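## Task

Take the 9-volt battery off the desk and place it in whichever drawer already contains a 9-volt battery. Drawers have no end stops and can slide fully out. Every other item must remain in its own drawer, all drawers must be closed at the end, and the chest may move a few centimetres or rotate a little but must stay upright. Finish with the grippers open and the robot backed away; the robot must not tip or end leaning, and nothing may count as done if only the robot is holding it in place.

## Robot and tools

ROBOT. A wheeled cart (two drive wheels, two rear casters) carrying two small five-joint arms with grippers, plus a head camera on pan and tilt joints. Cameras: head_camera, left_wrist_camera, right_wrist_camera. The cart is 0.53 m wide and spans x = -0.35 to 0.07 m. Arm pan axes sit at x = -0.060, y = +0.155 (left_arm) and y = -0.155 (right_arm); shoulders are 0.89 m high. Link lengths: upper arm 0.116, forearm 0.135, hand 0.162 m. A fixed-jaw tip reaches roughly 0.44 m horizontally from its pan axis and cannot go below about 0.55 m above the floor.

FRAMES. Base frame: origin on the floor between the drive wheels, x ahead, y to the left, z up. The result's left_hand and right_hand are fixed-jaw tip positions in this frame; a held object sits beside the tip on the moving-jaw side. Hand axes: z out along the fingers, y from moving jaw toward fixed jaw. base_odometry is relative to where the base stood at scene start, counts wheel rotation only (slip looks like travel), heading in radians, positive left, -3.142 to 3.142. Hand readings can be off by a few cm, differently per arm.

execute_actions. Argument actions: a list holding one action or nothing (empty = just report state and images). An action may contain base, joints, or both; they start together. base holds exactly one key: translate_m, an offset in metres along the current heading (forward positive, -1.4 to 1.4), or rotate_rad, an in-place turn offset in radians (counter-clockwise positive, -3.2 to 3.2). No sideways motion. A base offset is measured from the base position in the latest reported state. joints maps joint names to absolute target angles in radians: head_pan_rad (-3.2 to 3.2, 0 forward, + left), head_tilt_rad (-0.76 to 1.45, 0 level, + down), and for each of left_arm_ and right_arm_: shoulder_pan_rad (-1.919 to 1.919), shoulder_lift_rad (-1.745 to 1.745), elbow_flex_rad (-1.69 to 1.58), wrist_flex_rad (-1.658 to 1.658), wrist_roll_rad (-2.743 to 2.841), gripper_rad (0 to 1.919). Omitted joints keep pursuing their previous targets. Unknown keys or out-of-range numbers reject the whole call. An action is capped at 15 s. cameras: list of camera names or "all"; omitted/null means all, [] means none.

JOINT MEANINGS. Pan: at 0 the left arm points left, the right arm right; positive rotates clockwise from above; straight ahead is +1.571 (left) and -1.571 (right). With lift, elbow and wrist flex all 0 the upper arm is nearly vertical (tilted 0.24 rad outward) and forearm and fingers are horizontal; positive values bend downward, and the sum of the three is the finger angle below horizontal (1.571 = pointing down, which requires the forearm no more than 0.08 rad above level). Roll -1.522: jaws close sideways with the fixed jaw on the left looking outward; 1.619: fixed jaw on the right; 0.049: jaws close vertically, fixed jaw below (level fingers) or toward the pan axis (fingers down). Gripper opening by angle: 0→0.003 m, 0.3→0.026, 0.6→0.049, 1→0.076, 1.919→0.106. With level fingers above furniture keep the fixed jaw on the left, since the hand body then sits above the fingers. Grip by commanding up to 0.2 rad below the contact angle; more can trip the jaw.

STOWING. Stowed left arm: pan -1.75, lift 0.05, elbow 1.35, wrist_flex -1.55, roll -1.52; right arm identical but pan 1.75. Stow in two steps: wrist joints first, then the other three. When leaving stow, do not move the wrists first. Turning in place with arms stowed needs 0.44 m of free radius; turning or reversing close to a desk can snag the cart and tip it.

RESULTS. joint_positions gives readings; base_status and joint_status report each motion of the last action: done (for the base: wheels turned the full amount), off_target (resting away from target, still pushing: load, obstruction or tripped motor), time_out (target dropped, holding), not_followed (a self-collision check between arm links or the two arms blocked that arm's targets; the gripper still moves; the block may retry on later actions). A holding gripper shows off_target; done means empty or barely gripping. on_its_own lists uncommanded effects. A reported stop cancels later motion calls in that same reply. MOTOR HOT warns from 55 °C; at 70 °C an OVER-TEMPERATURE FAULT halts that arm and joints report limit_stop_at_motor_heat; resend targets afterwards.

wait: seconds 0 to 10, no new command. zoom_image: camera and region [x0, y0, x1, y1] in pixels of that camera's latest image (max 504×504, origin top-left). read_manual: optional section "licences"; only licence text. finished_scene: scene = current scene number; call only when the goal is met and stable; irreversible.

CAUTIONS. Joints under load sag toward gravity; correct the next target by the previous sag. A joint stuck over about 0.30 rad from target for about 2 s trips (thinking time counts), dropping torque to 20 %; to reset, wait for it to settle then command 0.2 rad from its reading away from the failed target (or 0.04 rad beyond a range end, or the end itself for a jaw). To stop a blocked joint pushing, set its target to its reading. Payload about 0.4 kg per hand at full reach, 0.7 kg within 0.28 m, about 1 kg with both hands close in. Pulling, especially on something in front, can topple the robot. Never let the arms or hands collide or press on each other. Avoid drops, slams, hard shoves and knocking items over; faster robot motion is better.

Each tool is called as name(argument=value, ...), one argument or row to a line, values as JSON.

## Session

execute_actions(
  actions=[],
)

Scene clock: 0.00 s.
base_odometry: x=+0.000 y=+0.000 heading=+0.000 (m, m, rad; odometry frame)
base_status: not commanded
joint_positions: head_pan_rad=-0.029 head_tilt_rad=+0.013 left_arm_shoulder_pan_rad=-1.722 left_arm_shoulder_lift_rad=+0.049 left_arm_elbow_flex_rad=+1.402 left_arm_wrist_flex_rad=-1.461 left_arm_wrist_roll_rad=-1.554 left_arm_gripper_rad=+1.920 right_arm_shoulder_pan_rad=+1.720 right_arm_shoulder_lift_rad=+0.046 right_arm_elbow_flex_rad=+1.356 right_arm_wrist_flex_rad=-1.623 right_arm_wrist_roll_rad=-1.519 right_arm_gripper_rad=+1.920
joint_status: not commanded
left_hand: x=-0.3017 y=+0.1103 z=+0.8734 quat_wxyz=(-0.065, -0.702, -0.042, +0.708) (m; base frame)
right_hand: x=-0.3064 y=-0.1257 z=+0.9081 quat_wxyz=(-0.060, +0.623, -0.046, -0.779) (m; base frame)
pictures: head_camera, left_wrist_camera, right_wrist_camera
Images, in order (width x height): head_camera 644x476, left_wrist_camera 644x476, right_wrist_camera 644x476.

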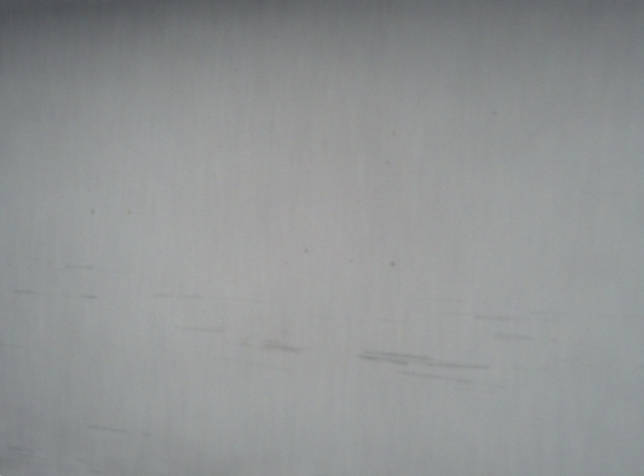

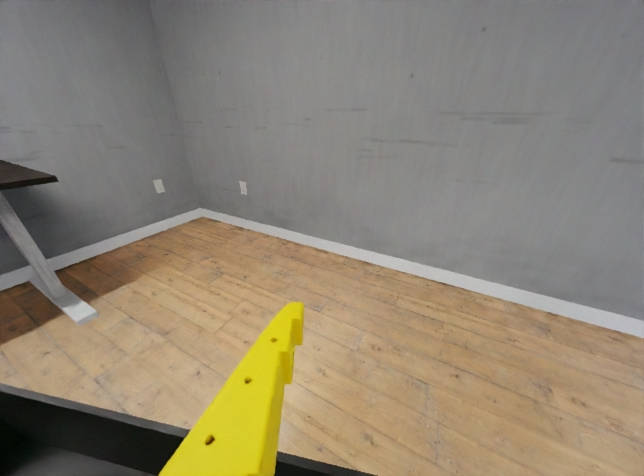

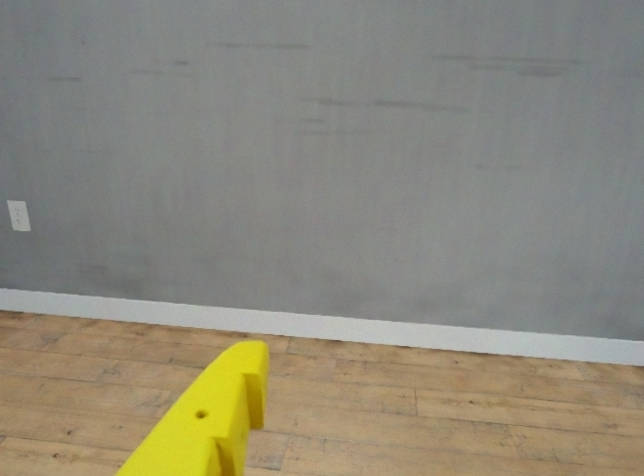

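execute_actions(
  actions=[
    {"joints":{"head_pan_rad":-1.7,"head_tilt_rad":0.4}},
  ],
  cameras=["head_camera"],
)

Scene clock: 3.03 s.
base_odometry: x=+0.000 y=+0.000 heading=+0.000 (m, m, rad; odometry frame)
base_status: not commanded
joint_positions: head_pan_rad=-1.690 head_tilt_rad=+0.393 left_arm_shoulder_pan_rad=-1.722 left_arm_shoulder_lift_rad=+0.049 left_arm_elbow_flex_rad=+1.402 left_arm_wrist_flex_rad=-1.461 left_arm_wrist_roll_rad=-1.554 left_arm_gripper_rad=+1.920 right_arm_shoulder_pan_rad=+1.720 right_arm_shoulder_lift_rad=+0.046 right_arm_elbow_flex_rad=+1.356 right_arm_wrist_flex_rad=-1.623 right_arm_wrist_roll_rad=-1.519 right_arm_gripper_rad=+1.920
joint_status: all done
left_hand: x=-0.3017 y=+0.1103 z=+0.8734 quat_wxyz=(-0.065, -0.702, -0.042, +0.708) (m; base frame)
right_hand: x=-0.3064 y=-0.1257 z=+0.9081 quat_wxyz=(-0.060, +0.623, -0.046, -0.779) (m; base frame)
pictures: head_camera
Images, in order (width x height): head_camera 644x476.

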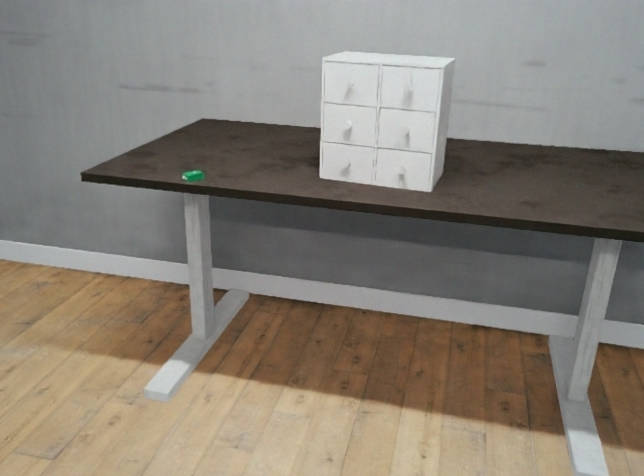

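zoom_image(
  camera="head_camera",
  region=[160, 30, 480, 230],
)

Region (160, 30, 480, 230) of head_camera's 644x476 image, scaled by 1.575; it fills the top 315 rows of this view, and the rest is white.

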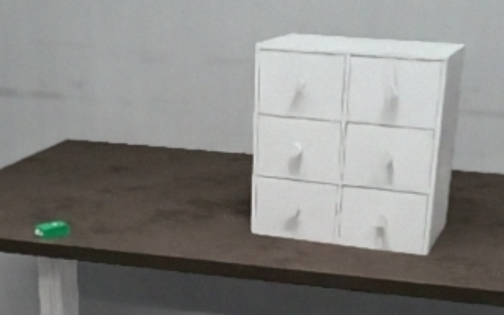

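execute_actions(
  actions=[
    {"base":{"rotate_rad":-1.53},"joints":{"head_pan_rad":-0.2,"head_tilt_rad":0.5}},
  ],
  cameras=[],
)

execute_actions(
  actions=[
    {"base":{"translate_m":0.93}},
  ],
  cameras=[],
)

execute_actions(
  actions=[
    {"base":{"rotate_rad":-0.48},"joints":{"head_pan_rad":0.0,"head_tilt_rad":0.55}},
  ],
  cameras=["head_camera"],
)

Scene clock: 12.53 s.
base_odometry: x=-0.001 y=+0.000 heading=-1.528 (m, m, rad; odometry frame)
base_status: done
joint_positions: head_pan_rad=-0.210 head_tilt_rad=+0.494 left_arm_shoulder_pan_rad=-1.722 left_arm_shoulder_lift_rad=+0.049 left_arm_elbow_flex_rad=+1.402 left_arm_wrist_flex_rad=-1.461 left_arm_wrist_roll_rad=-1.554 left_arm_gripper_rad=+1.920 right_arm_shoulder_pan_rad=+1.720 right_arm_shoulder_lift_rad=+0.046 right_arm_elbow_flex_rad=+1.356 right_arm_wrist_flex_rad=-1.623 right_arm_wrist_roll_rad=-1.519 right_arm_gripper_rad=+1.920
joint_status: all done
left_hand: x=-0.3017 y=+0.1103 z=+0.8734 quat_wxyz=(-0.065, -0.702, -0.042, +0.708) (m; base frame)
right_hand: x=-0.3064 y=-0.1257 z=+0.9081 quat_wxyz=(-0.060, +0.623, -0.046, -0.779) (m; base frame)
pictures: none
No camera images: the call's "cameras" was empty. Leave "cameras" out to get every camera's image.

Scene clock: 18.10 s.
base_odometry: x=+0.033 y=-0.929 heading=-1.532 (m, m, rad; odometry frame)
base_status: done
joint_positions: head_pan_rad=-0.210 head_tilt_rad=+0.494 left_arm_shoulder_pan_rad=-1.722 left_arm_shoulder_lift_rad=+0.049 left_arm_elbow_flex_rad=+1.402 left_arm_wrist_flex_rad=-1.461 left_arm_wrist_roll_rad=-1.554 left_arm_gripper_rad=+1.920 right_arm_shoulder_pan_rad=+1.720 right_arm_shoulder_lift_rad=+0.046 right_arm_elbow_flex_rad=+1.356 right_arm_wrist_flex_rad=-1.623 right_arm_wrist_roll_rad=-1.519 right_arm_gripper_rad=+1.920
joint_status: not commanded
left_hand: x=-0.3017 y=+0.1103 z=+0.8734 quat_wxyz=(-0.065, -0.702, -0.042, +0.708) (m; base frame)
right_hand: x=-0.3064 y=-0.1257 z=+0.9081 quat_wxyz=(-0.060, +0.623, -0.046, -0.779) (m; base frame)
pictures: none
No camera images: the call's "cameras" was empty. Leave "cameras" out to get every camera's image.

Scene clock: 19.40 s.
base_odometry: x=+0.034 y=-0.929 heading=-2.011 (m, m, rad; odometry frame)
base_status: done
joint_positions: head_pan_rad=-0.010 head_tilt_rad=+0.544 left_arm_shoulder_pan_rad=-1.722 left_arm_shoulder_lift_rad=+0.049 left_arm_elbow_flex_rad=+1.402 left_arm_wrist_flex_rad=-1.461 left_arm_wrist_roll_rad=-1.554 left_arm_gripper_rad=+1.920 right_arm_shoulder_pan_rad=+1.720 right_arm_shoulder_lift_rad=+0.046 right_arm_elbow_flex_rad=+1.356 right_arm_wrist_flex_rad=-1.623 right_arm_wrist_roll_rad=-1.519 right_arm_gripper_rad=+1.920
joint_status: all done
left_hand: x=-0.3017 y=+0.1103 z=+0.8734 quat_wxyz=(-0.065, -0.702, -0.042, +0.708) (m; base frame)
right_hand: x=-0.3064 y=-0.1257 z=+0.9081 quat_wxyz=(-0.060, +0.623, -0.046, -0.779) (m; base frame)
pictures: head_camera
Images, in order (width x height): head_camera 644x476.

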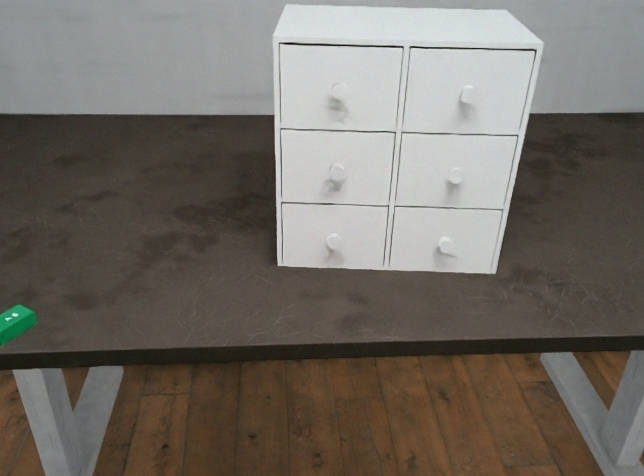

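execute_actions(
  actions=[
    {"base":{"rotate_rad":-0.40},"joints":{"left_arm_shoulder_pan_rad":1.6,"left_arm_shoulder_lift_rad":-0.146,"left_arm_elbow_flex_rad":0.49,"right_arm_shoulder_pan_rad":-1.6,"right_arm_shoulder_lift_rad":-0.146,"right_arm_elbow_flex_rad":0.49,"left_arm_gripper_rad":0.55,"right_arm_gripper_rad":0.55}},
  ],
  cameras=[],
)

execute_actions(
  actions=[
    {"base":{"translate_m":0.2}},
  ],
  cameras=[],
)

execute_actions(
  actions=[
    {"base":{"rotate_rad":0.38},"joints":{"left_arm_shoulder_pan_rad":1.83,"left_arm_wrist_flex_rad":-0.342,"right_arm_shoulder_pan_rad":-1.83,"right_arm_wrist_flex_rad":-0.342,"left_arm_wrist_roll_rad":-1.522,"right_arm_wrist_roll_rad":-1.522,"head_tilt_rad":0.65}},
  ],
)

Scene clock: 30.33 s.
base_odometry: x=+0.034 y=-0.927 heading=-2.410 (m, m, rad; odometry frame)
base_status: done
joint_positions: head_pan_rad=-0.010 head_tilt_rad=+0.544 left_arm_shoulder_pan_rad=+1.594 left_arm_shoulder_lift_rad=-0.109 left_arm_elbow_flex_rad=+0.523 left_arm_wrist_flex_rad=-1.461 left_arm_wrist_roll_rad=-1.554 left_arm_gripper_rad=+0.557 right_arm_shoulder_pan_rad=-1.592 right_arm_shoulder_lift_rad=-0.112 right_arm_elbow_flex_rad=+0.523 right_arm_wrist_flex_rad=-1.623 right_arm_wrist_roll_rad=-1.519 right_arm_gripper_rad=+0.557
joint_status: all done
left_hand: x=+0.1919 y=+0.1569 z=+1.0985 quat_wxyz=(+0.966, +0.007, +0.259, +0.004) (m; base frame)
right_hand: x=+0.1677 y=-0.1425 z=+1.1102 quat_wxyz=(+0.984, -0.002, +0.178, +0.009) (m; base frame)
pictures: none
No camera images: the call's "cameras" was empty. Leave "cameras" out to get every camera's image.

Scene clock: 32.17 s.
base_odometry: x=-0.115 y=-1.060 heading=-2.413 (m, m, rad; odometry frame)
base_status: done
joint_positions: head_pan_rad=-0.010 head_tilt_rad=+0.544 left_arm_shoulder_pan_rad=+1.594 left_arm_shoulder_lift_rad=-0.111 left_arm_elbow_flex_rad=+0.523 left_arm_wrist_flex_rad=-1.461 left_arm_wrist_roll_rad=-1.554 left_arm_gripper_rad=+0.557 right_arm_shoulder_pan_rad=-1.592 right_arm_shoulder_lift_rad=-0.112 right_arm_elbow_flex_rad=+0.521 right_arm_wrist_flex_rad=-1.623 right_arm_wrist_roll_rad=-1.519 right_arm_gripper_rad=+0.557
joint_status: not commanded
left_hand: x=+0.1916 y=+0.1569 z=+1.0989 quat_wxyz=(+0.966, +0.007, +0.258, +0.004) (m; base frame)
right_hand: x=+0.1675 y=-0.1426 z=+1.1105 quat_wxyz=(+0.984, -0.002, +0.177, +0.009) (m; base frame)
pictures: none
No camera images: the call's "cameras" was empty. Leave "cameras" out to get every camera's image.

Scene clock: 33.80 s.
base_odometry: x=-0.115 y=-1.059 heading=-2.035 (m, m, rad; odometry frame)
base_status: done
joint_positions: head_pan_rad=-0.010 head_tilt_rad=+0.644 left_arm_shoulder_pan_rad=+1.824 left_arm_shoulder_lift_rad=-0.111 left_arm_elbow_flex_rad=+0.523 left_arm_wrist_flex_rad=-0.346 left_arm_wrist_roll_rad=-1.531 left_arm_gripper_rad=+0.557 right_arm_shoulder_pan_rad=-1.823 right_arm_shoulder_lift_rad=-0.112 right_arm_elbow_flex_rad=+0.521 right_arm_wrist_flex_rad=-0.344 right_arm_wrist_roll_rad=-1.519 right_arm_gripper_rad=+0.557
joint_status: all done
left_hand: x=+0.2630 y=+0.0793 z=+0.9489 quat_wxyz=(+0.678, +0.095, +0.724, -0.083) (m; base frame)
right_hand: x=+0.2592 y=-0.0647 z=+0.9494 quat_wxyz=(+0.678, -0.093, +0.724, +0.085) (m; base frame)
pictures: head_camera, left_wrist_camera, right_wrist_camera
Images, in order (width x height): head_camera 644x476, left_wrist_camera 644x476, right_wrist_camera 644x476.

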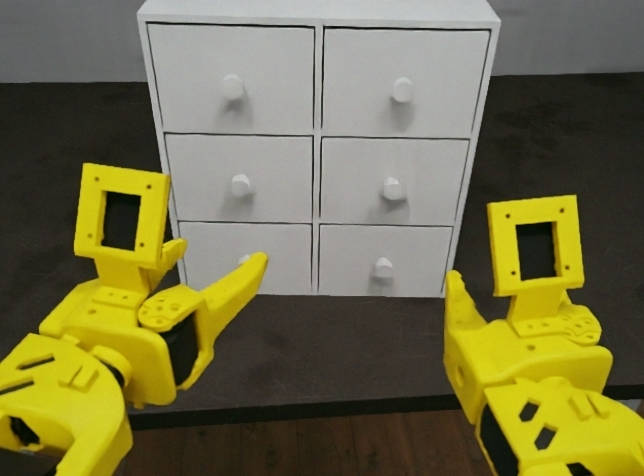

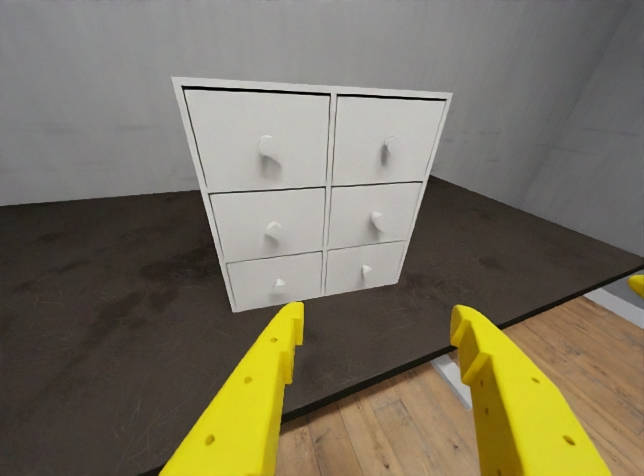

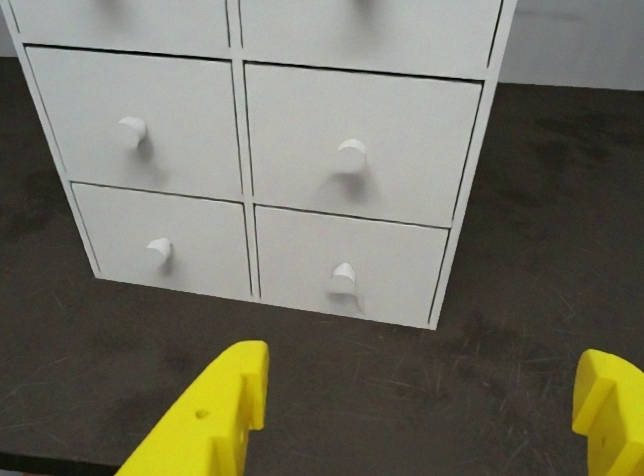

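execute_actions(
  actions=[
    {"base":{"rotate_rad":0.04},"joints":{"right_arm_wrist_flex_rad":-0.45}},
  ],
  cameras=[],
)

execute_actions(
  actions=[
    {"base":{"translate_m":0.15}},
  ],
)

Scene clock: 39.67 s.
base_odometry: x=-0.114 y=-1.058 heading=-1.994 (m, m, rad; odometry frame)
base_status: done
joint_positions: head_pan_rad=-0.010 head_tilt_rad=+0.644 left_arm_shoulder_pan_rad=+1.824 left_arm_shoulder_lift_rad=-0.111 left_arm_elbow_flex_rad=+0.523 left_arm_wrist_flex_rad=-0.346 left_arm_wrist_roll_rad=-1.531 left_arm_gripper_rad=+0.557 right_arm_shoulder_pan_rad=-1.823 right_arm_shoulder_lift_rad=-0.112 right_arm_elbow_flex_rad=+0.521 right_arm_wrist_flex_rad=-0.434 right_arm_wrist_roll_rad=-1.519 right_arm_gripper_rad=+0.557
joint_status: all done
left_hand: x=+0.2630 y=+0.0793 z=+0.9489 quat_wxyz=(+0.678, +0.095, +0.724, -0.083) (m; base frame)
right_hand: x=+0.2595 y=-0.0646 z=+0.9640 quat_wxyz=(+0.710, -0.089, +0.692, +0.089) (m; base frame)
pictures: none
No camera images: the call's "cameras" was empty. Leave "cameras" out to get every camera's image.

Scene clock: 41.33 s.
base_odometry: x=-0.176 y=-1.195 heading=-1.992 (m, m, rad; odometry frame)
base_status: done
joint_positions: head_pan_rad=-0.010 head_tilt_rad=+0.644 left_arm_shoulder_pan_rad=+1.824 left_arm_shoulder_lift_rad=-0.111 left_arm_elbow_flex_rad=+0.523 left_arm_wrist_flex_rad=-0.344 left_arm_wrist_roll_rad=-1.531 left_arm_gripper_rad=+0.557 right_arm_shoulder_pan_rad=-1.823 right_arm_shoulder_lift_rad=-0.112 right_arm_elbow_flex_rad=+0.521 right_arm_wrist_flex_rad=-0.434 right_arm_wrist_roll_rad=-1.519 right_arm_gripper_rad=+0.557
joint_status: not commanded
left_hand: x=+0.2630 y=+0.0793 z=+0.9486 quat_wxyz=(+0.678, +0.095, +0.724, -0.083) (m; base frame)
right_hand: x=+0.2595 y=-0.0646 z=+0.9640 quat_wxyz=(+0.710, -0.089, +0.692, +0.089) (m; base frame)
pictures: head_camera, left_wrist_camera, right_wrist_camera
Images, in order (width x height): head_camera 644x476, left_wrist_camera 644x476, right_wrist_camera 644x476.

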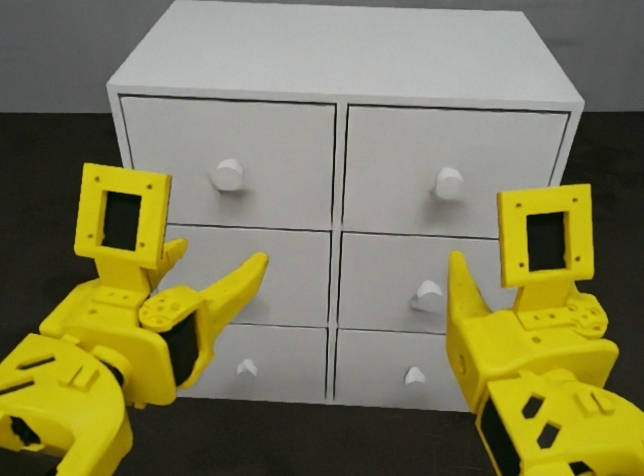

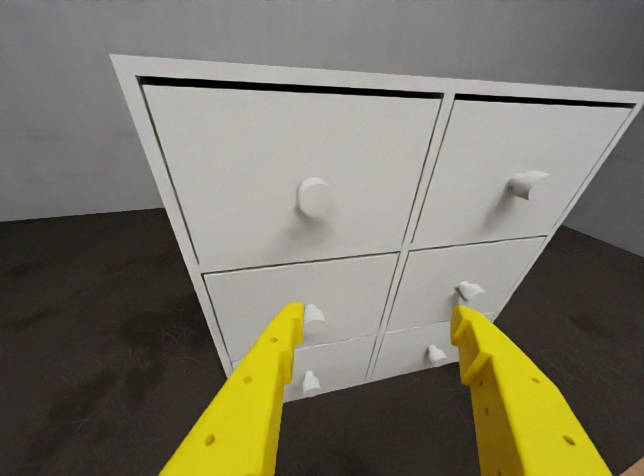

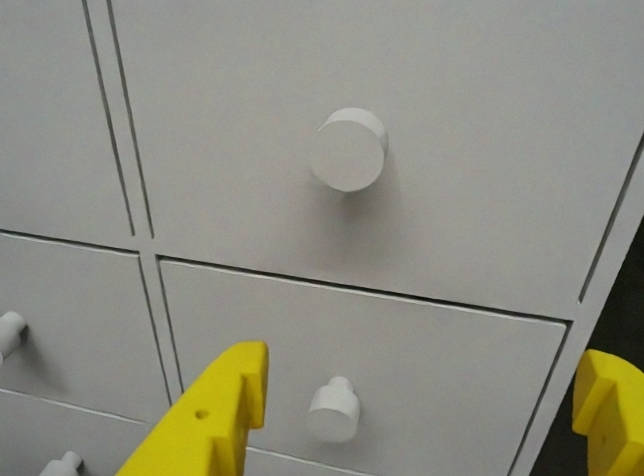

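execute_actions(
  actions=[
    {"base":{"translate_m":0.06},"joints":{"left_arm_shoulder_pan_rad":1.80,"right_arm_shoulder_pan_rad":-1.85}},
  ],
)

Scene clock: 44.27 s.
base_odometry: x=-0.200 y=-1.250 heading=-1.993 (m, m, rad; odometry frame)
base_status: done
joint_positions: head_pan_rad=-0.010 head_tilt_rad=+0.644 left_arm_shoulder_pan_rad=+1.806 left_arm_shoulder_lift_rad=-0.111 left_arm_elbow_flex_rad=+0.523 left_arm_wrist_flex_rad=-0.344 left_arm_wrist_roll_rad=-1.531 left_arm_gripper_rad=+0.557 right_arm_shoulder_pan_rad=-1.843 right_arm_shoulder_lift_rad=-0.112 right_arm_elbow_flex_rad=+0.521 right_arm_wrist_flex_rad=-0.434 right_arm_wrist_roll_rad=-1.519 right_arm_gripper_rad=+0.557
joint_status: all done
left_hand: x=+0.2643 y=+0.0853 z=+0.9486 quat_wxyz=(+0.678, +0.089, +0.725, -0.077) (m; base frame)
right_hand: x=+0.2576 y=-0.0583 z=+0.9640 quat_wxyz=(+0.710, -0.096, +0.691, +0.096) (m; base frame)
pictures: head_camera, left_wrist_camera, right_wrist_camera
Images, in order (width x height): head_camera 644x476, left_wrist_camera 644x476, right_wrist_camera 644x476.

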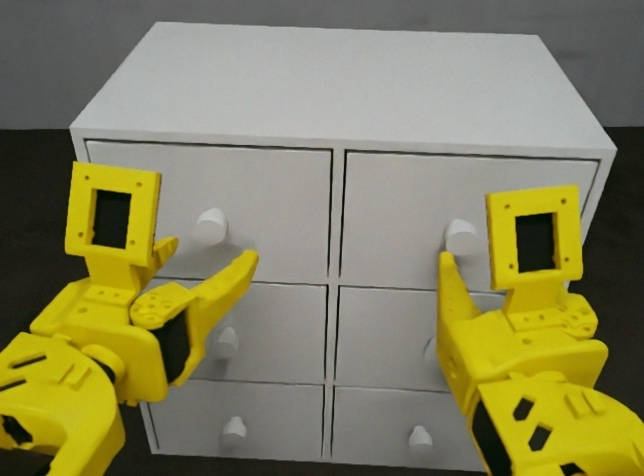

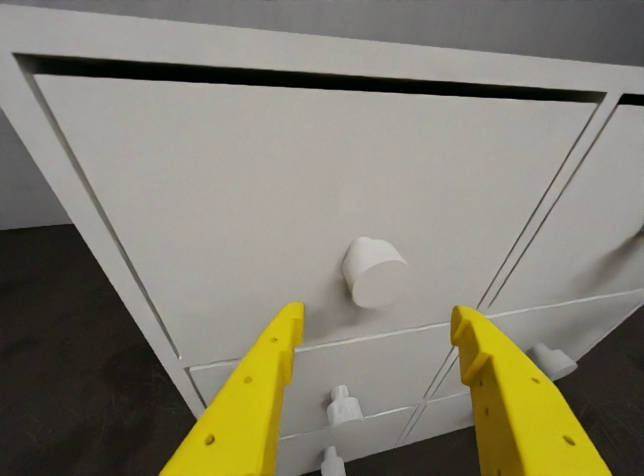

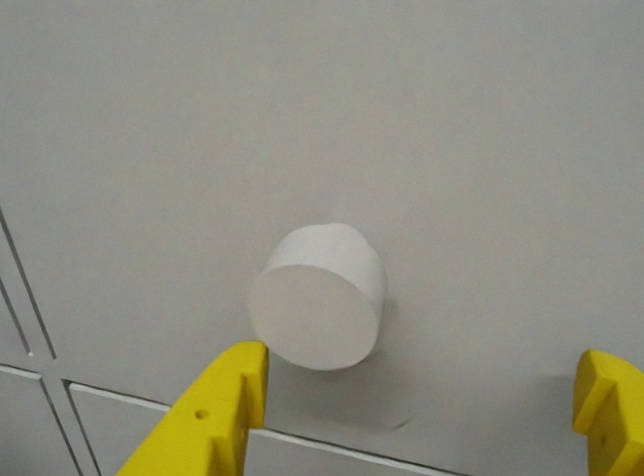

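execute_actions(
  actions=[
    {"joints":{"left_arm_shoulder_pan_rad":1.835,"left_arm_shoulder_lift_rad":-0.05,"left_arm_elbow_flex_rad":0.40,"right_arm_shoulder_pan_rad":-1.885,"right_arm_wrist_flex_rad":-0.49}},
  ],
)

Scene clock: 48.23 s.
base_odometry: x=-0.200 y=-1.250 heading=-1.993 (m, m, rad; odometry frame)
base_status: not commanded
joint_positions: head_pan_rad=-0.010 head_tilt_rad=+0.644 left_arm_shoulder_pan_rad=+1.829 left_arm_shoulder_lift_rad=-0.043 left_arm_elbow_flex_rad=+0.437 left_arm_wrist_flex_rad=-0.344 left_arm_wrist_roll_rad=-1.531 left_arm_gripper_rad=+0.557 right_arm_shoulder_pan_rad=-1.877 right_arm_shoulder_lift_rad=-0.112 right_arm_elbow_flex_rad=+0.521 right_arm_wrist_flex_rad=-0.474 right_arm_wrist_roll_rad=-1.519 right_arm_gripper_rad=+0.557
joint_status: all done
left_hand: x=+0.2711 y=+0.0756 z=+0.9526 quat_wxyz=(+0.684, +0.096, +0.718, -0.086) (m; base frame)
right_hand: x=+0.2539 y=-0.0477 z=+0.9703 quat_wxyz=(+0.721, -0.105, +0.676, +0.110) (m; base frame)
pictures: head_camera, left_wrist_camera, right_wrist_camera
Images, in order (width x height): head_camera 644x476, left_wrist_camera 644x476, right_wrist_camera 644x476.

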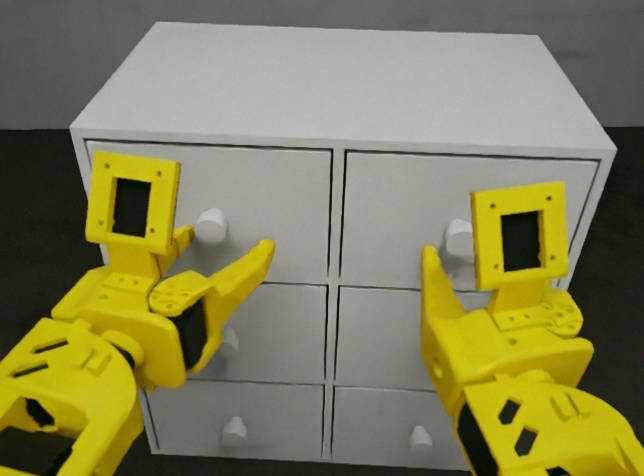

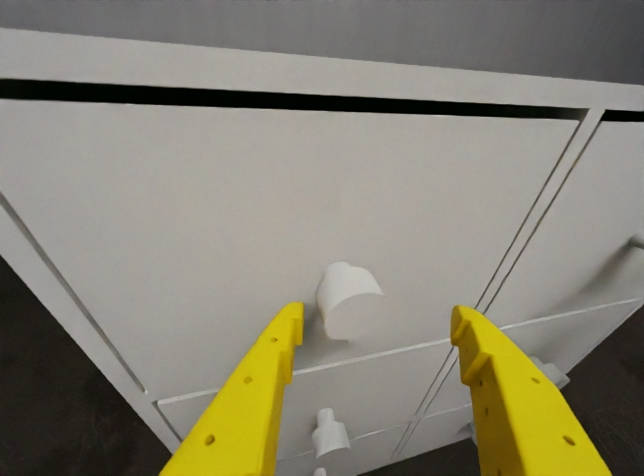

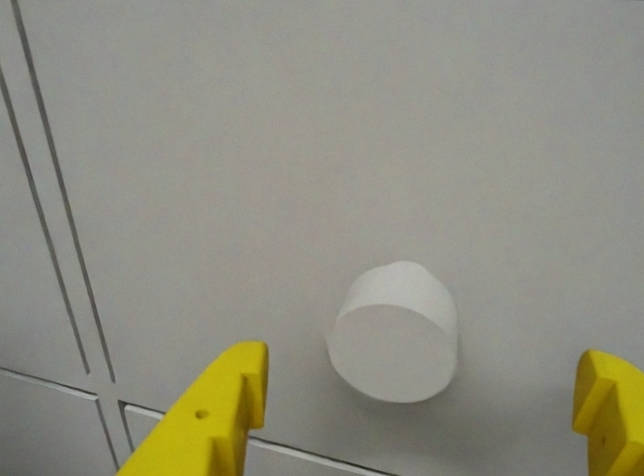

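execute_actions(
  actions=[
    {"base":{"translate_m":0.017},"joints":{"left_arm_wrist_flex_rad":-0.32,"right_arm_wrist_flex_rad":-0.455,"right_arm_gripper_rad":0.45,"left_arm_shoulder_pan_rad":1.85}},
  ],
)

Scene clock: 49.90 s.
base_odometry: x=-0.207 y=-1.266 heading=-1.993 (m, m, rad; odometry frame)
base_status: done
joint_positions: head_pan_rad=-0.010 head_tilt_rad=+0.645 left_arm_shoulder_pan_rad=+1.846 left_arm_shoulder_lift_rad=-0.043 left_arm_elbow_flex_rad=+0.437 left_arm_wrist_flex_rad=-0.321 left_arm_wrist_roll_rad=-1.531 left_arm_gripper_rad=+0.557 right_arm_shoulder_pan_rad=-1.878 right_arm_shoulder_lift_rad=-0.114 right_arm_elbow_flex_rad=+0.521 right_arm_wrist_flex_rad=-0.457 right_arm_wrist_roll_rad=-1.519 right_arm_gripper_rad=+0.457
joint_status: all done
left_hand: x=+0.2695 y=+0.0701 z=+0.9489 quat_wxyz=(+0.675, +0.103, +0.725, -0.090) (m; base frame)
right_hand: x=+0.2538 y=-0.0472 z=+0.9681 quat_wxyz=(+0.716, -0.107, +0.681, +0.110) (m; base frame)
pictures: head_camera, left_wrist_camera, right_wrist_camera
Images, in order (width x height): head_camera 644x476, left_wrist_camera 644x476, right_wrist_camera 644x476.

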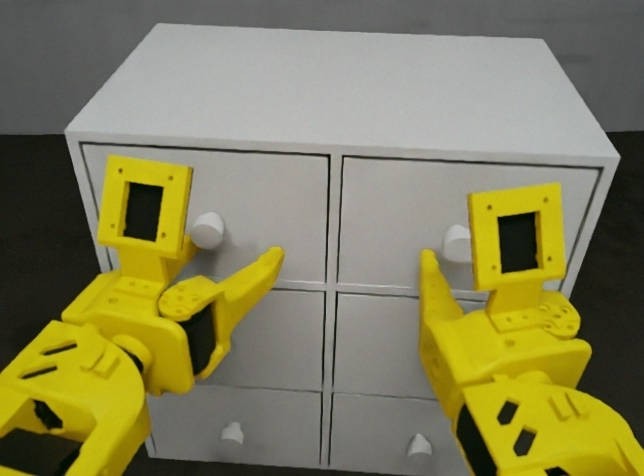

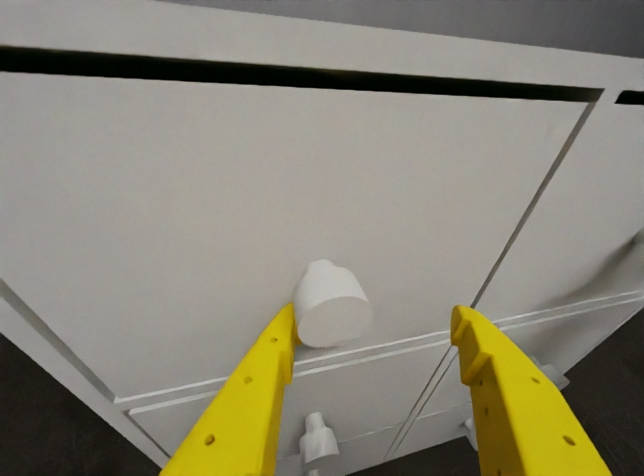

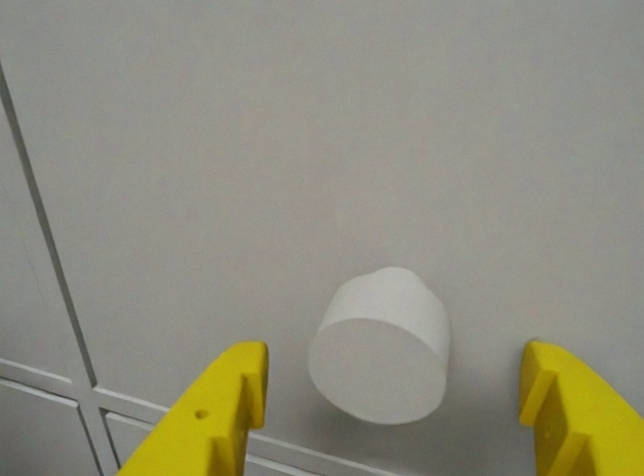

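execute_actions(
  actions=[
    {"base":{"translate_m":-0.008},"joints":{"left_arm_shoulder_pan_rad":1.815}},
  ],
  cameras=[],
)

execute_actions(
  actions=[
    {"joints":{"left_arm_wrist_flex_rad":-0.405,"right_arm_wrist_flex_rad":-0.54}},
  ],
)

Scene clock: 52.90 s.
base_odometry: x=-0.204 y=-1.258 heading=-1.993 (m, m, rad; odometry frame)
base_status: done
joint_positions: head_pan_rad=-0.010 head_tilt_rad=+0.645 left_arm_shoulder_pan_rad=+1.821 left_arm_shoulder_lift_rad=-0.042 left_arm_elbow_flex_rad=+0.437 left_arm_wrist_flex_rad=-0.321 left_arm_wrist_roll_rad=-1.531 left_arm_gripper_rad=+0.557 right_arm_shoulder_pan_rad=-1.878 right_arm_shoulder_lift_rad=-0.114 right_arm_elbow_flex_rad=+0.521 right_arm_wrist_flex_rad=-0.457 right_arm_wrist_roll_rad=-1.519 right_arm_gripper_rad=+0.457
joint_status: all done
left_hand: x=+0.2716 y=+0.0782 z=+0.9484 quat_wxyz=(+0.675, +0.095, +0.727, -0.082) (m; base frame)
right_hand: x=+0.2538 y=-0.0472 z=+0.9681 quat_wxyz=(+0.716, -0.107, +0.681, +0.110) (m; base frame)
pictures: none
No camera images: the call's "cameras" was empty. Leave "cameras" out to get every camera's image.

Scene clock: 53.63 s.
base_odometry: x=-0.204 y=-1.258 heading=-1.993 (m, m, rad; odometry frame)
base_status: not commanded
joint_positions: head_pan_rad=-0.010 head_tilt_rad=+0.645 left_arm_shoulder_pan_rad=+1.821 left_arm_shoulder_lift_rad=-0.042 left_arm_elbow_flex_rad=+0.437 left_arm_wrist_flex_rad=-0.388 left_arm_wrist_roll_rad=-1.531 left_arm_gripper_rad=+0.557 right_arm_shoulder_pan_rad=-1.878 right_arm_shoulder_lift_rad=-0.114 right_arm_elbow_flex_rad=+0.521 right_arm_wrist_flex_rad=-0.525 right_arm_wrist_roll_rad=-1.519 right_arm_gripper_rad=+0.457
joint_status: all done
left_hand: x=+0.2720 y=+0.0781 z=+0.9593 quat_wxyz=(+0.700, +0.092, +0.704, -0.085) (m; base frame)
right_hand: x=+0.2529 y=-0.0475 z=+0.9789 quat_wxyz=(+0.739, -0.103, +0.656, +0.113) (m; base frame)
pictures: head_camera, left_wrist_camera, right_wrist_camera
Images, in order (width x height): head_camera 644x476, left_wrist_camera 644x476, right_wrist_camera 644x476.

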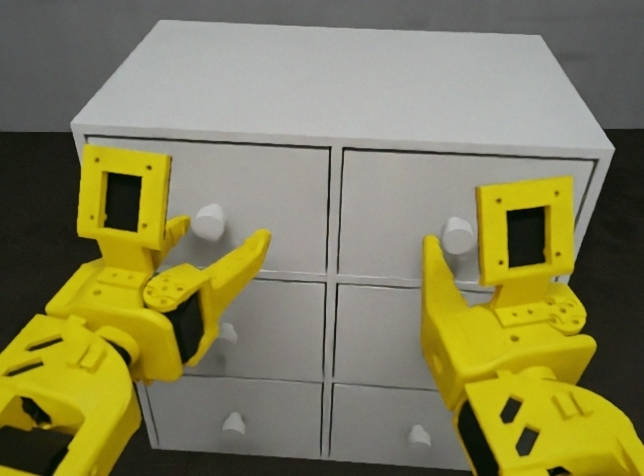

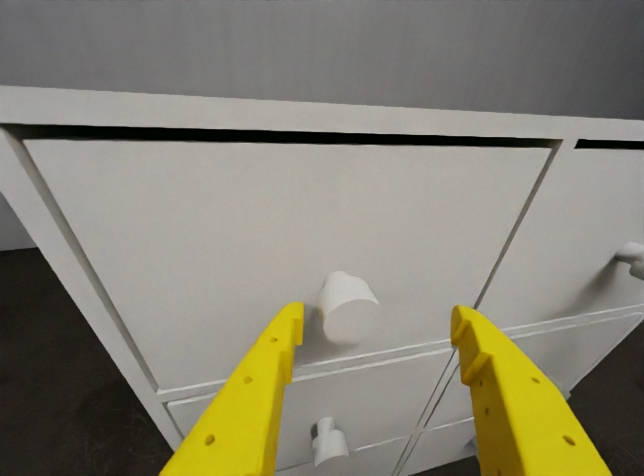

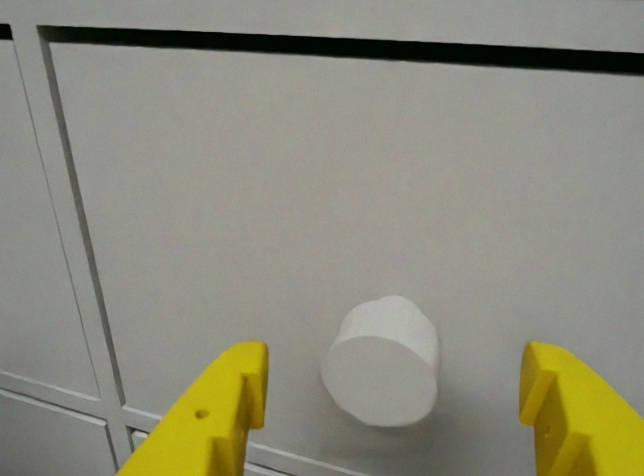

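execute_actions(
  actions=[
    {"base":{"translate_m":0.007},"joints":{"left_arm_shoulder_pan_rad":1.84,"right_arm_shoulder_pan_rad":-1.855,"left_arm_gripper_rad":0.3,"right_arm_gripper_rad":0.3}},
  ],
)

Scene clock: 56.60 s.
base_odometry: x=-0.207 y=-1.265 heading=-1.994 (m, m, rad; odometry frame)
base_status: done
joint_positions: head_pan_rad=-0.010 head_tilt_rad=+0.645 left_arm_shoulder_pan_rad=+1.835 left_arm_shoulder_lift_rad=-0.042 left_arm_elbow_flex_rad=+0.437 left_arm_wrist_flex_rad=-0.388 left_arm_wrist_roll_rad=-1.531 left_arm_gripper_rad=+0.307 right_arm_shoulder_pan_rad=-1.863 right_arm_shoulder_lift_rad=-0.114 right_arm_elbow_flex_rad=+0.521 right_arm_wrist_flex_rad=-0.525 right_arm_wrist_roll_rad=-1.519 right_arm_gripper_rad=+0.307
joint_status: all done
left_hand: x=+0.2709 y=+0.0735 z=+0.9593 quat_wxyz=(+0.699, +0.096, +0.703, -0.090) (m; base frame)
right_hand: x=+0.2545 y=-0.0523 z=+0.9789 quat_wxyz=(+0.740, -0.098, +0.657, +0.108) (m; base frame)
pictures: head_camera, left_wrist_camera, right_wrist_camera
Images, in order (width x height): head_camera 644x476, left_wrist_camera 644x476, right_wrist_camera 644x476.

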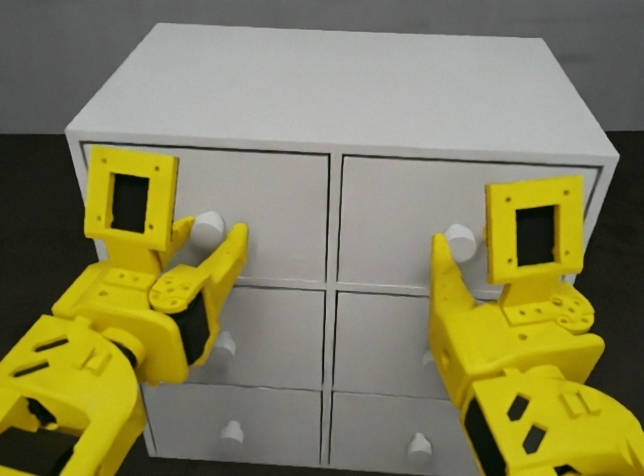

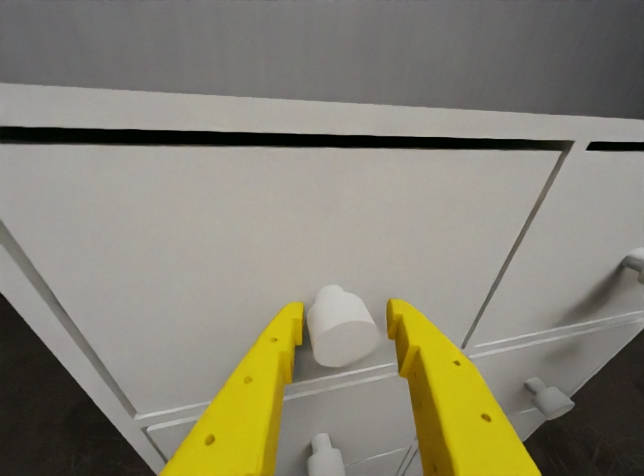

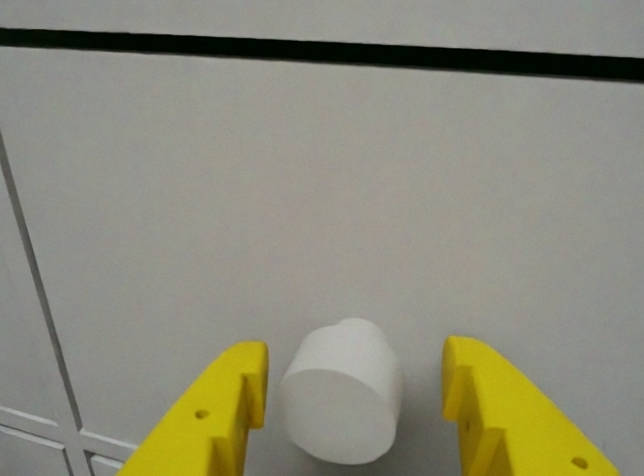

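execute_actions(
  actions=[
    {"joints":{"left_arm_wrist_flex_rad":-0.43,"right_arm_wrist_flex_rad":-0.555,"left_arm_gripper_rad":0.06,"right_arm_gripper_rad":0.06}},
  ],
)

Scene clock: 58.67 s.
base_odometry: x=-0.207 y=-1.265 heading=-1.994 (m, m, rad; odometry frame)
base_status: not commanded
joint_positions: head_pan_rad=-0.010 head_tilt_rad=+0.645 left_arm_shoulder_pan_rad=+1.838 left_arm_shoulder_lift_rad=-0.042 left_arm_elbow_flex_rad=+0.437 left_arm_wrist_flex_rad=-0.412 left_arm_wrist_roll_rad=-1.531 left_arm_gripper_rad=+0.169 right_arm_shoulder_pan_rad=-1.855 right_arm_shoulder_lift_rad=-0.119 right_arm_elbow_flex_rad=+0.517 right_arm_wrist_flex_rad=-0.546 right_arm_wrist_roll_rad=-1.519 right_arm_gripper_rad=+0.070
joint_status: left_arm_gripper_rad off_target (ended at +0.169, target +0.060); the others done
left_hand: x=+0.2707 y=+0.0725 z=+0.9630 quat_wxyz=(+0.707, +0.096, +0.695, -0.092) (m; base frame)
right_hand: x=+0.2546 y=-0.0549 z=+0.9850 quat_wxyz=(+0.750, -0.094, +0.646, +0.106) (m; base frame)
pictures: head_camera, left_wrist_camera, right_wrist_camera
Images, in order (width x height): head_camera 644x476, left_wrist_camera 644x476, right_wrist_camera 644x476.

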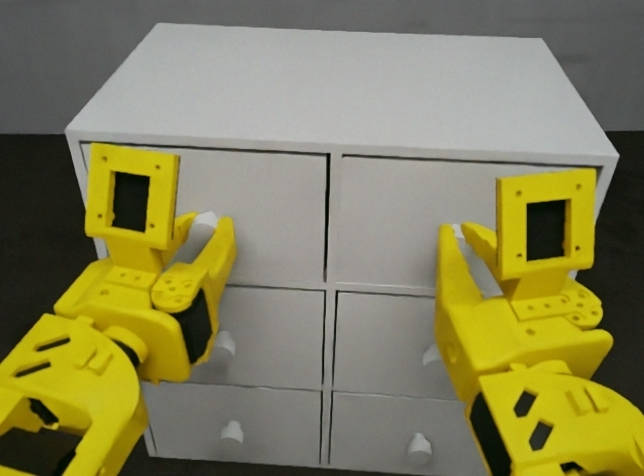

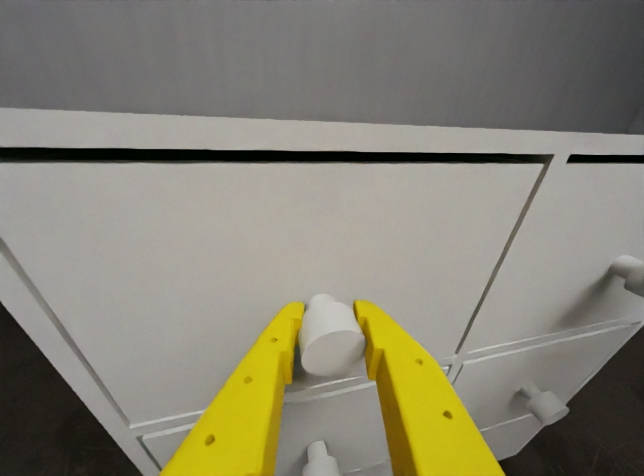

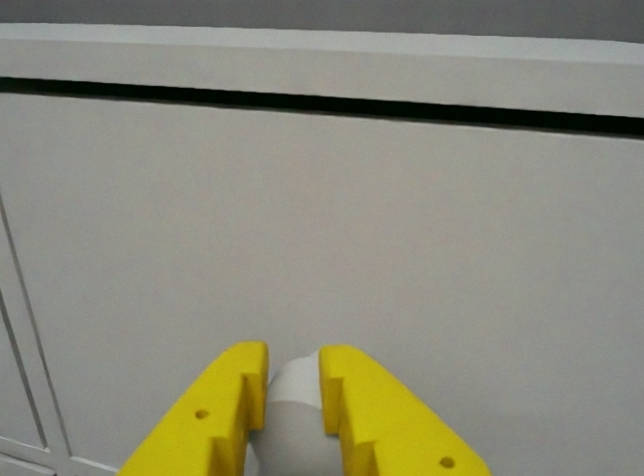

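execute_actions(
  actions=[
    {"joints":{"right_arm_gripper_rad":0.33,"right_arm_shoulder_pan_rad":-1.875}},
  ],
  cameras=[],
)

execute_actions(
  actions=[
    {"joints":{"right_arm_shoulder_lift_rad":-0.075,"right_arm_elbow_flex_rad":0.475}},
  ],
  cameras=["head_camera","right_wrist_camera"],
)

Scene clock: 60.87 s.
base_odometry: x=-0.207 y=-1.265 heading=-1.994 (m, m, rad; odometry frame)
base_status: not commanded
joint_positions: head_pan_rad=-0.010 head_tilt_rad=+0.645 left_arm_shoulder_pan_rad=+1.840 left_arm_shoulder_lift_rad=-0.042 left_arm_elbow_flex_rad=+0.437 left_arm_wrist_flex_rad=-0.412 left_arm_wrist_roll_rad=-1.531 left_arm_gripper_rad=+0.169 right_arm_shoulder_pan_rad=-1.866 right_arm_shoulder_lift_rad=-0.119 right_arm_elbow_flex_rad=+0.517 right_arm_wrist_flex_rad=-0.546 right_arm_wrist_roll_rad=-1.519 right_arm_gripper_rad=+0.322
joint_status: all done
left_hand: x=+0.2705 y=+0.0720 z=+0.9630 quat_wxyz=(+0.707, +0.097, +0.695, -0.092) (m; base frame)
right_hand: x=+0.2535 y=-0.0515 z=+0.9850 quat_wxyz=(+0.749, -0.097, +0.646, +0.110) (m; base frame)
pictures: none
No camera images: the call's "cameras" was empty. Leave "cameras" out to get every camera's image.

Scene clock: 61.43 s.
base_odometry: x=-0.207 y=-1.265 heading=-1.994 (m, m, rad; odometry frame)
base_status: not commanded
joint_positions: head_pan_rad=-0.010 head_tilt_rad=+0.645 left_arm_shoulder_pan_rad=+1.840 left_arm_shoulder_lift_rad=-0.042 left_arm_elbow_flex_rad=+0.437 left_arm_wrist_flex_rad=-0.412 left_arm_wrist_roll_rad=-1.531 left_arm_gripper_rad=+0.169 right_arm_shoulder_pan_rad=-1.868 right_arm_shoulder_lift_rad=-0.068 right_arm_elbow_flex_rad=+0.512 right_arm_wrist_flex_rad=-0.546 right_arm_wrist_roll_rad=-1.519 right_arm_gripper_rad=+0.323
joint_status: all done
left_hand: x=+0.2705 y=+0.0720 z=+0.9630 quat_wxyz=(+0.707, +0.097, +0.695, -0.092) (m; base frame)
right_hand: x=+0.2576 y=-0.0498 z=+0.9710 quat_wxyz=(+0.734, -0.100, +0.663, +0.109) (m; base frame)
pictures: head_camera, right_wrist_camera
Images, in order (width x height): head_camera 644x476, right_wrist_camera 644x476.

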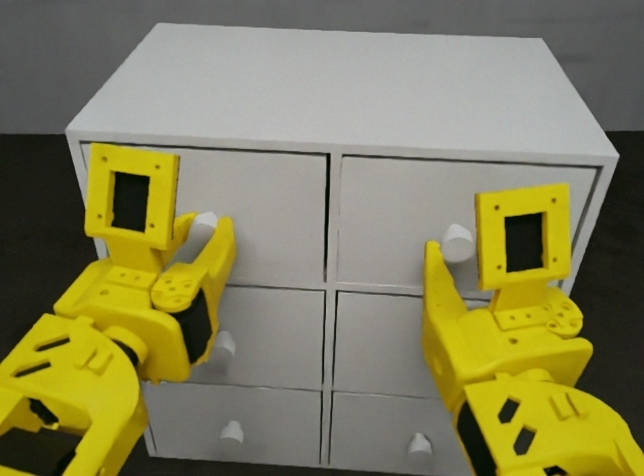

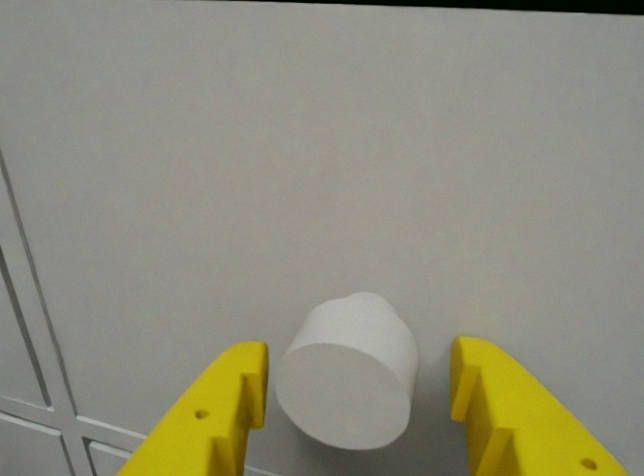

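execute_actions(
  actions=[
    {"joints":{"right_arm_wrist_flex_rad":-0.585,"right_arm_shoulder_pan_rad":-1.855}},
  ],
  cameras=[],
)

execute_actions(
  actions=[
    {"joints":{"right_arm_gripper_rad":0.06}},
  ],
  cameras=["head_camera","right_wrist_camera"],
)

Scene clock: 63.93 s.
base_odometry: x=-0.207 y=-1.265 heading=-1.994 (m, m, rad; odometry frame)
base_status: not commanded
joint_positions: head_pan_rad=-0.010 head_tilt_rad=+0.645 left_arm_shoulder_pan_rad=+1.840 left_arm_shoulder_lift_rad=-0.042 left_arm_elbow_flex_rad=+0.437 left_arm_wrist_flex_rad=-0.412 left_arm_wrist_roll_rad=-1.531 left_arm_gripper_rad=+0.169 right_arm_shoulder_pan_rad=-1.868 right_arm_shoulder_lift_rad=-0.063 right_arm_elbow_flex_rad=+0.512 right_arm_wrist_flex_rad=-0.569 right_arm_wrist_roll_rad=-1.519 right_arm_gripper_rad=+0.323
joint_status: all done
left_hand: x=+0.2705 y=+0.0720 z=+0.9630 quat_wxyz=(+0.707, +0.097, +0.695, -0.092) (m; base frame)
right_hand: x=+0.2575 y=-0.0498 z=+0.9733 quat_wxyz=(+0.740, -0.099, +0.656, +0.109) (m; base frame)
pictures: none
No camera images: the call's "cameras" was empty. Leave "cameras" out to get every camera's image.

Scene clock: 64.60 s.
base_odometry: x=-0.207 y=-1.265 heading=-1.994 (m, m, rad; odometry frame)
base_status: not commanded
joint_positions: head_pan_rad=-0.010 head_tilt_rad=+0.645 left_arm_shoulder_pan_rad=+1.840 left_arm_shoulder_lift_rad=-0.042 left_arm_elbow_flex_rad=+0.437 left_arm_wrist_flex_rad=-0.412 left_arm_wrist_roll_rad=-1.531 left_arm_gripper_rad=+0.169 right_arm_shoulder_pan_rad=-1.860 right_arm_shoulder_lift_rad=-0.063 right_arm_elbow_flex_rad=+0.512 right_arm_wrist_flex_rad=-0.571 right_arm_wrist_roll_rad=-1.519 right_arm_gripper_rad=+0.186
joint_status: right_arm_gripper_rad off_target (ended at +0.186, target +0.060)
left_hand: x=+0.2705 y=+0.0720 z=+0.9630 quat_wxyz=(+0.707, +0.097, +0.695, -0.092) (m; base frame)
right_hand: x=+0.2583 y=-0.0522 z=+0.9736 quat_wxyz=(+0.741, -0.097, +0.656, +0.107) (m; base frame)
pictures: head_camera, right_wrist_camera
Images, in order (width x height): head_camera 644x476, right_wrist_camera 644x476.

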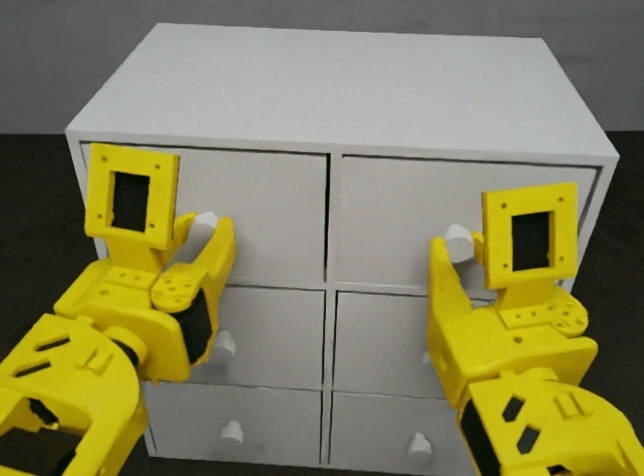

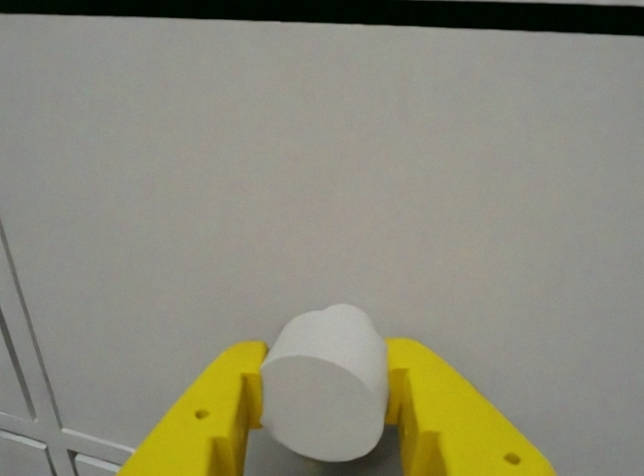

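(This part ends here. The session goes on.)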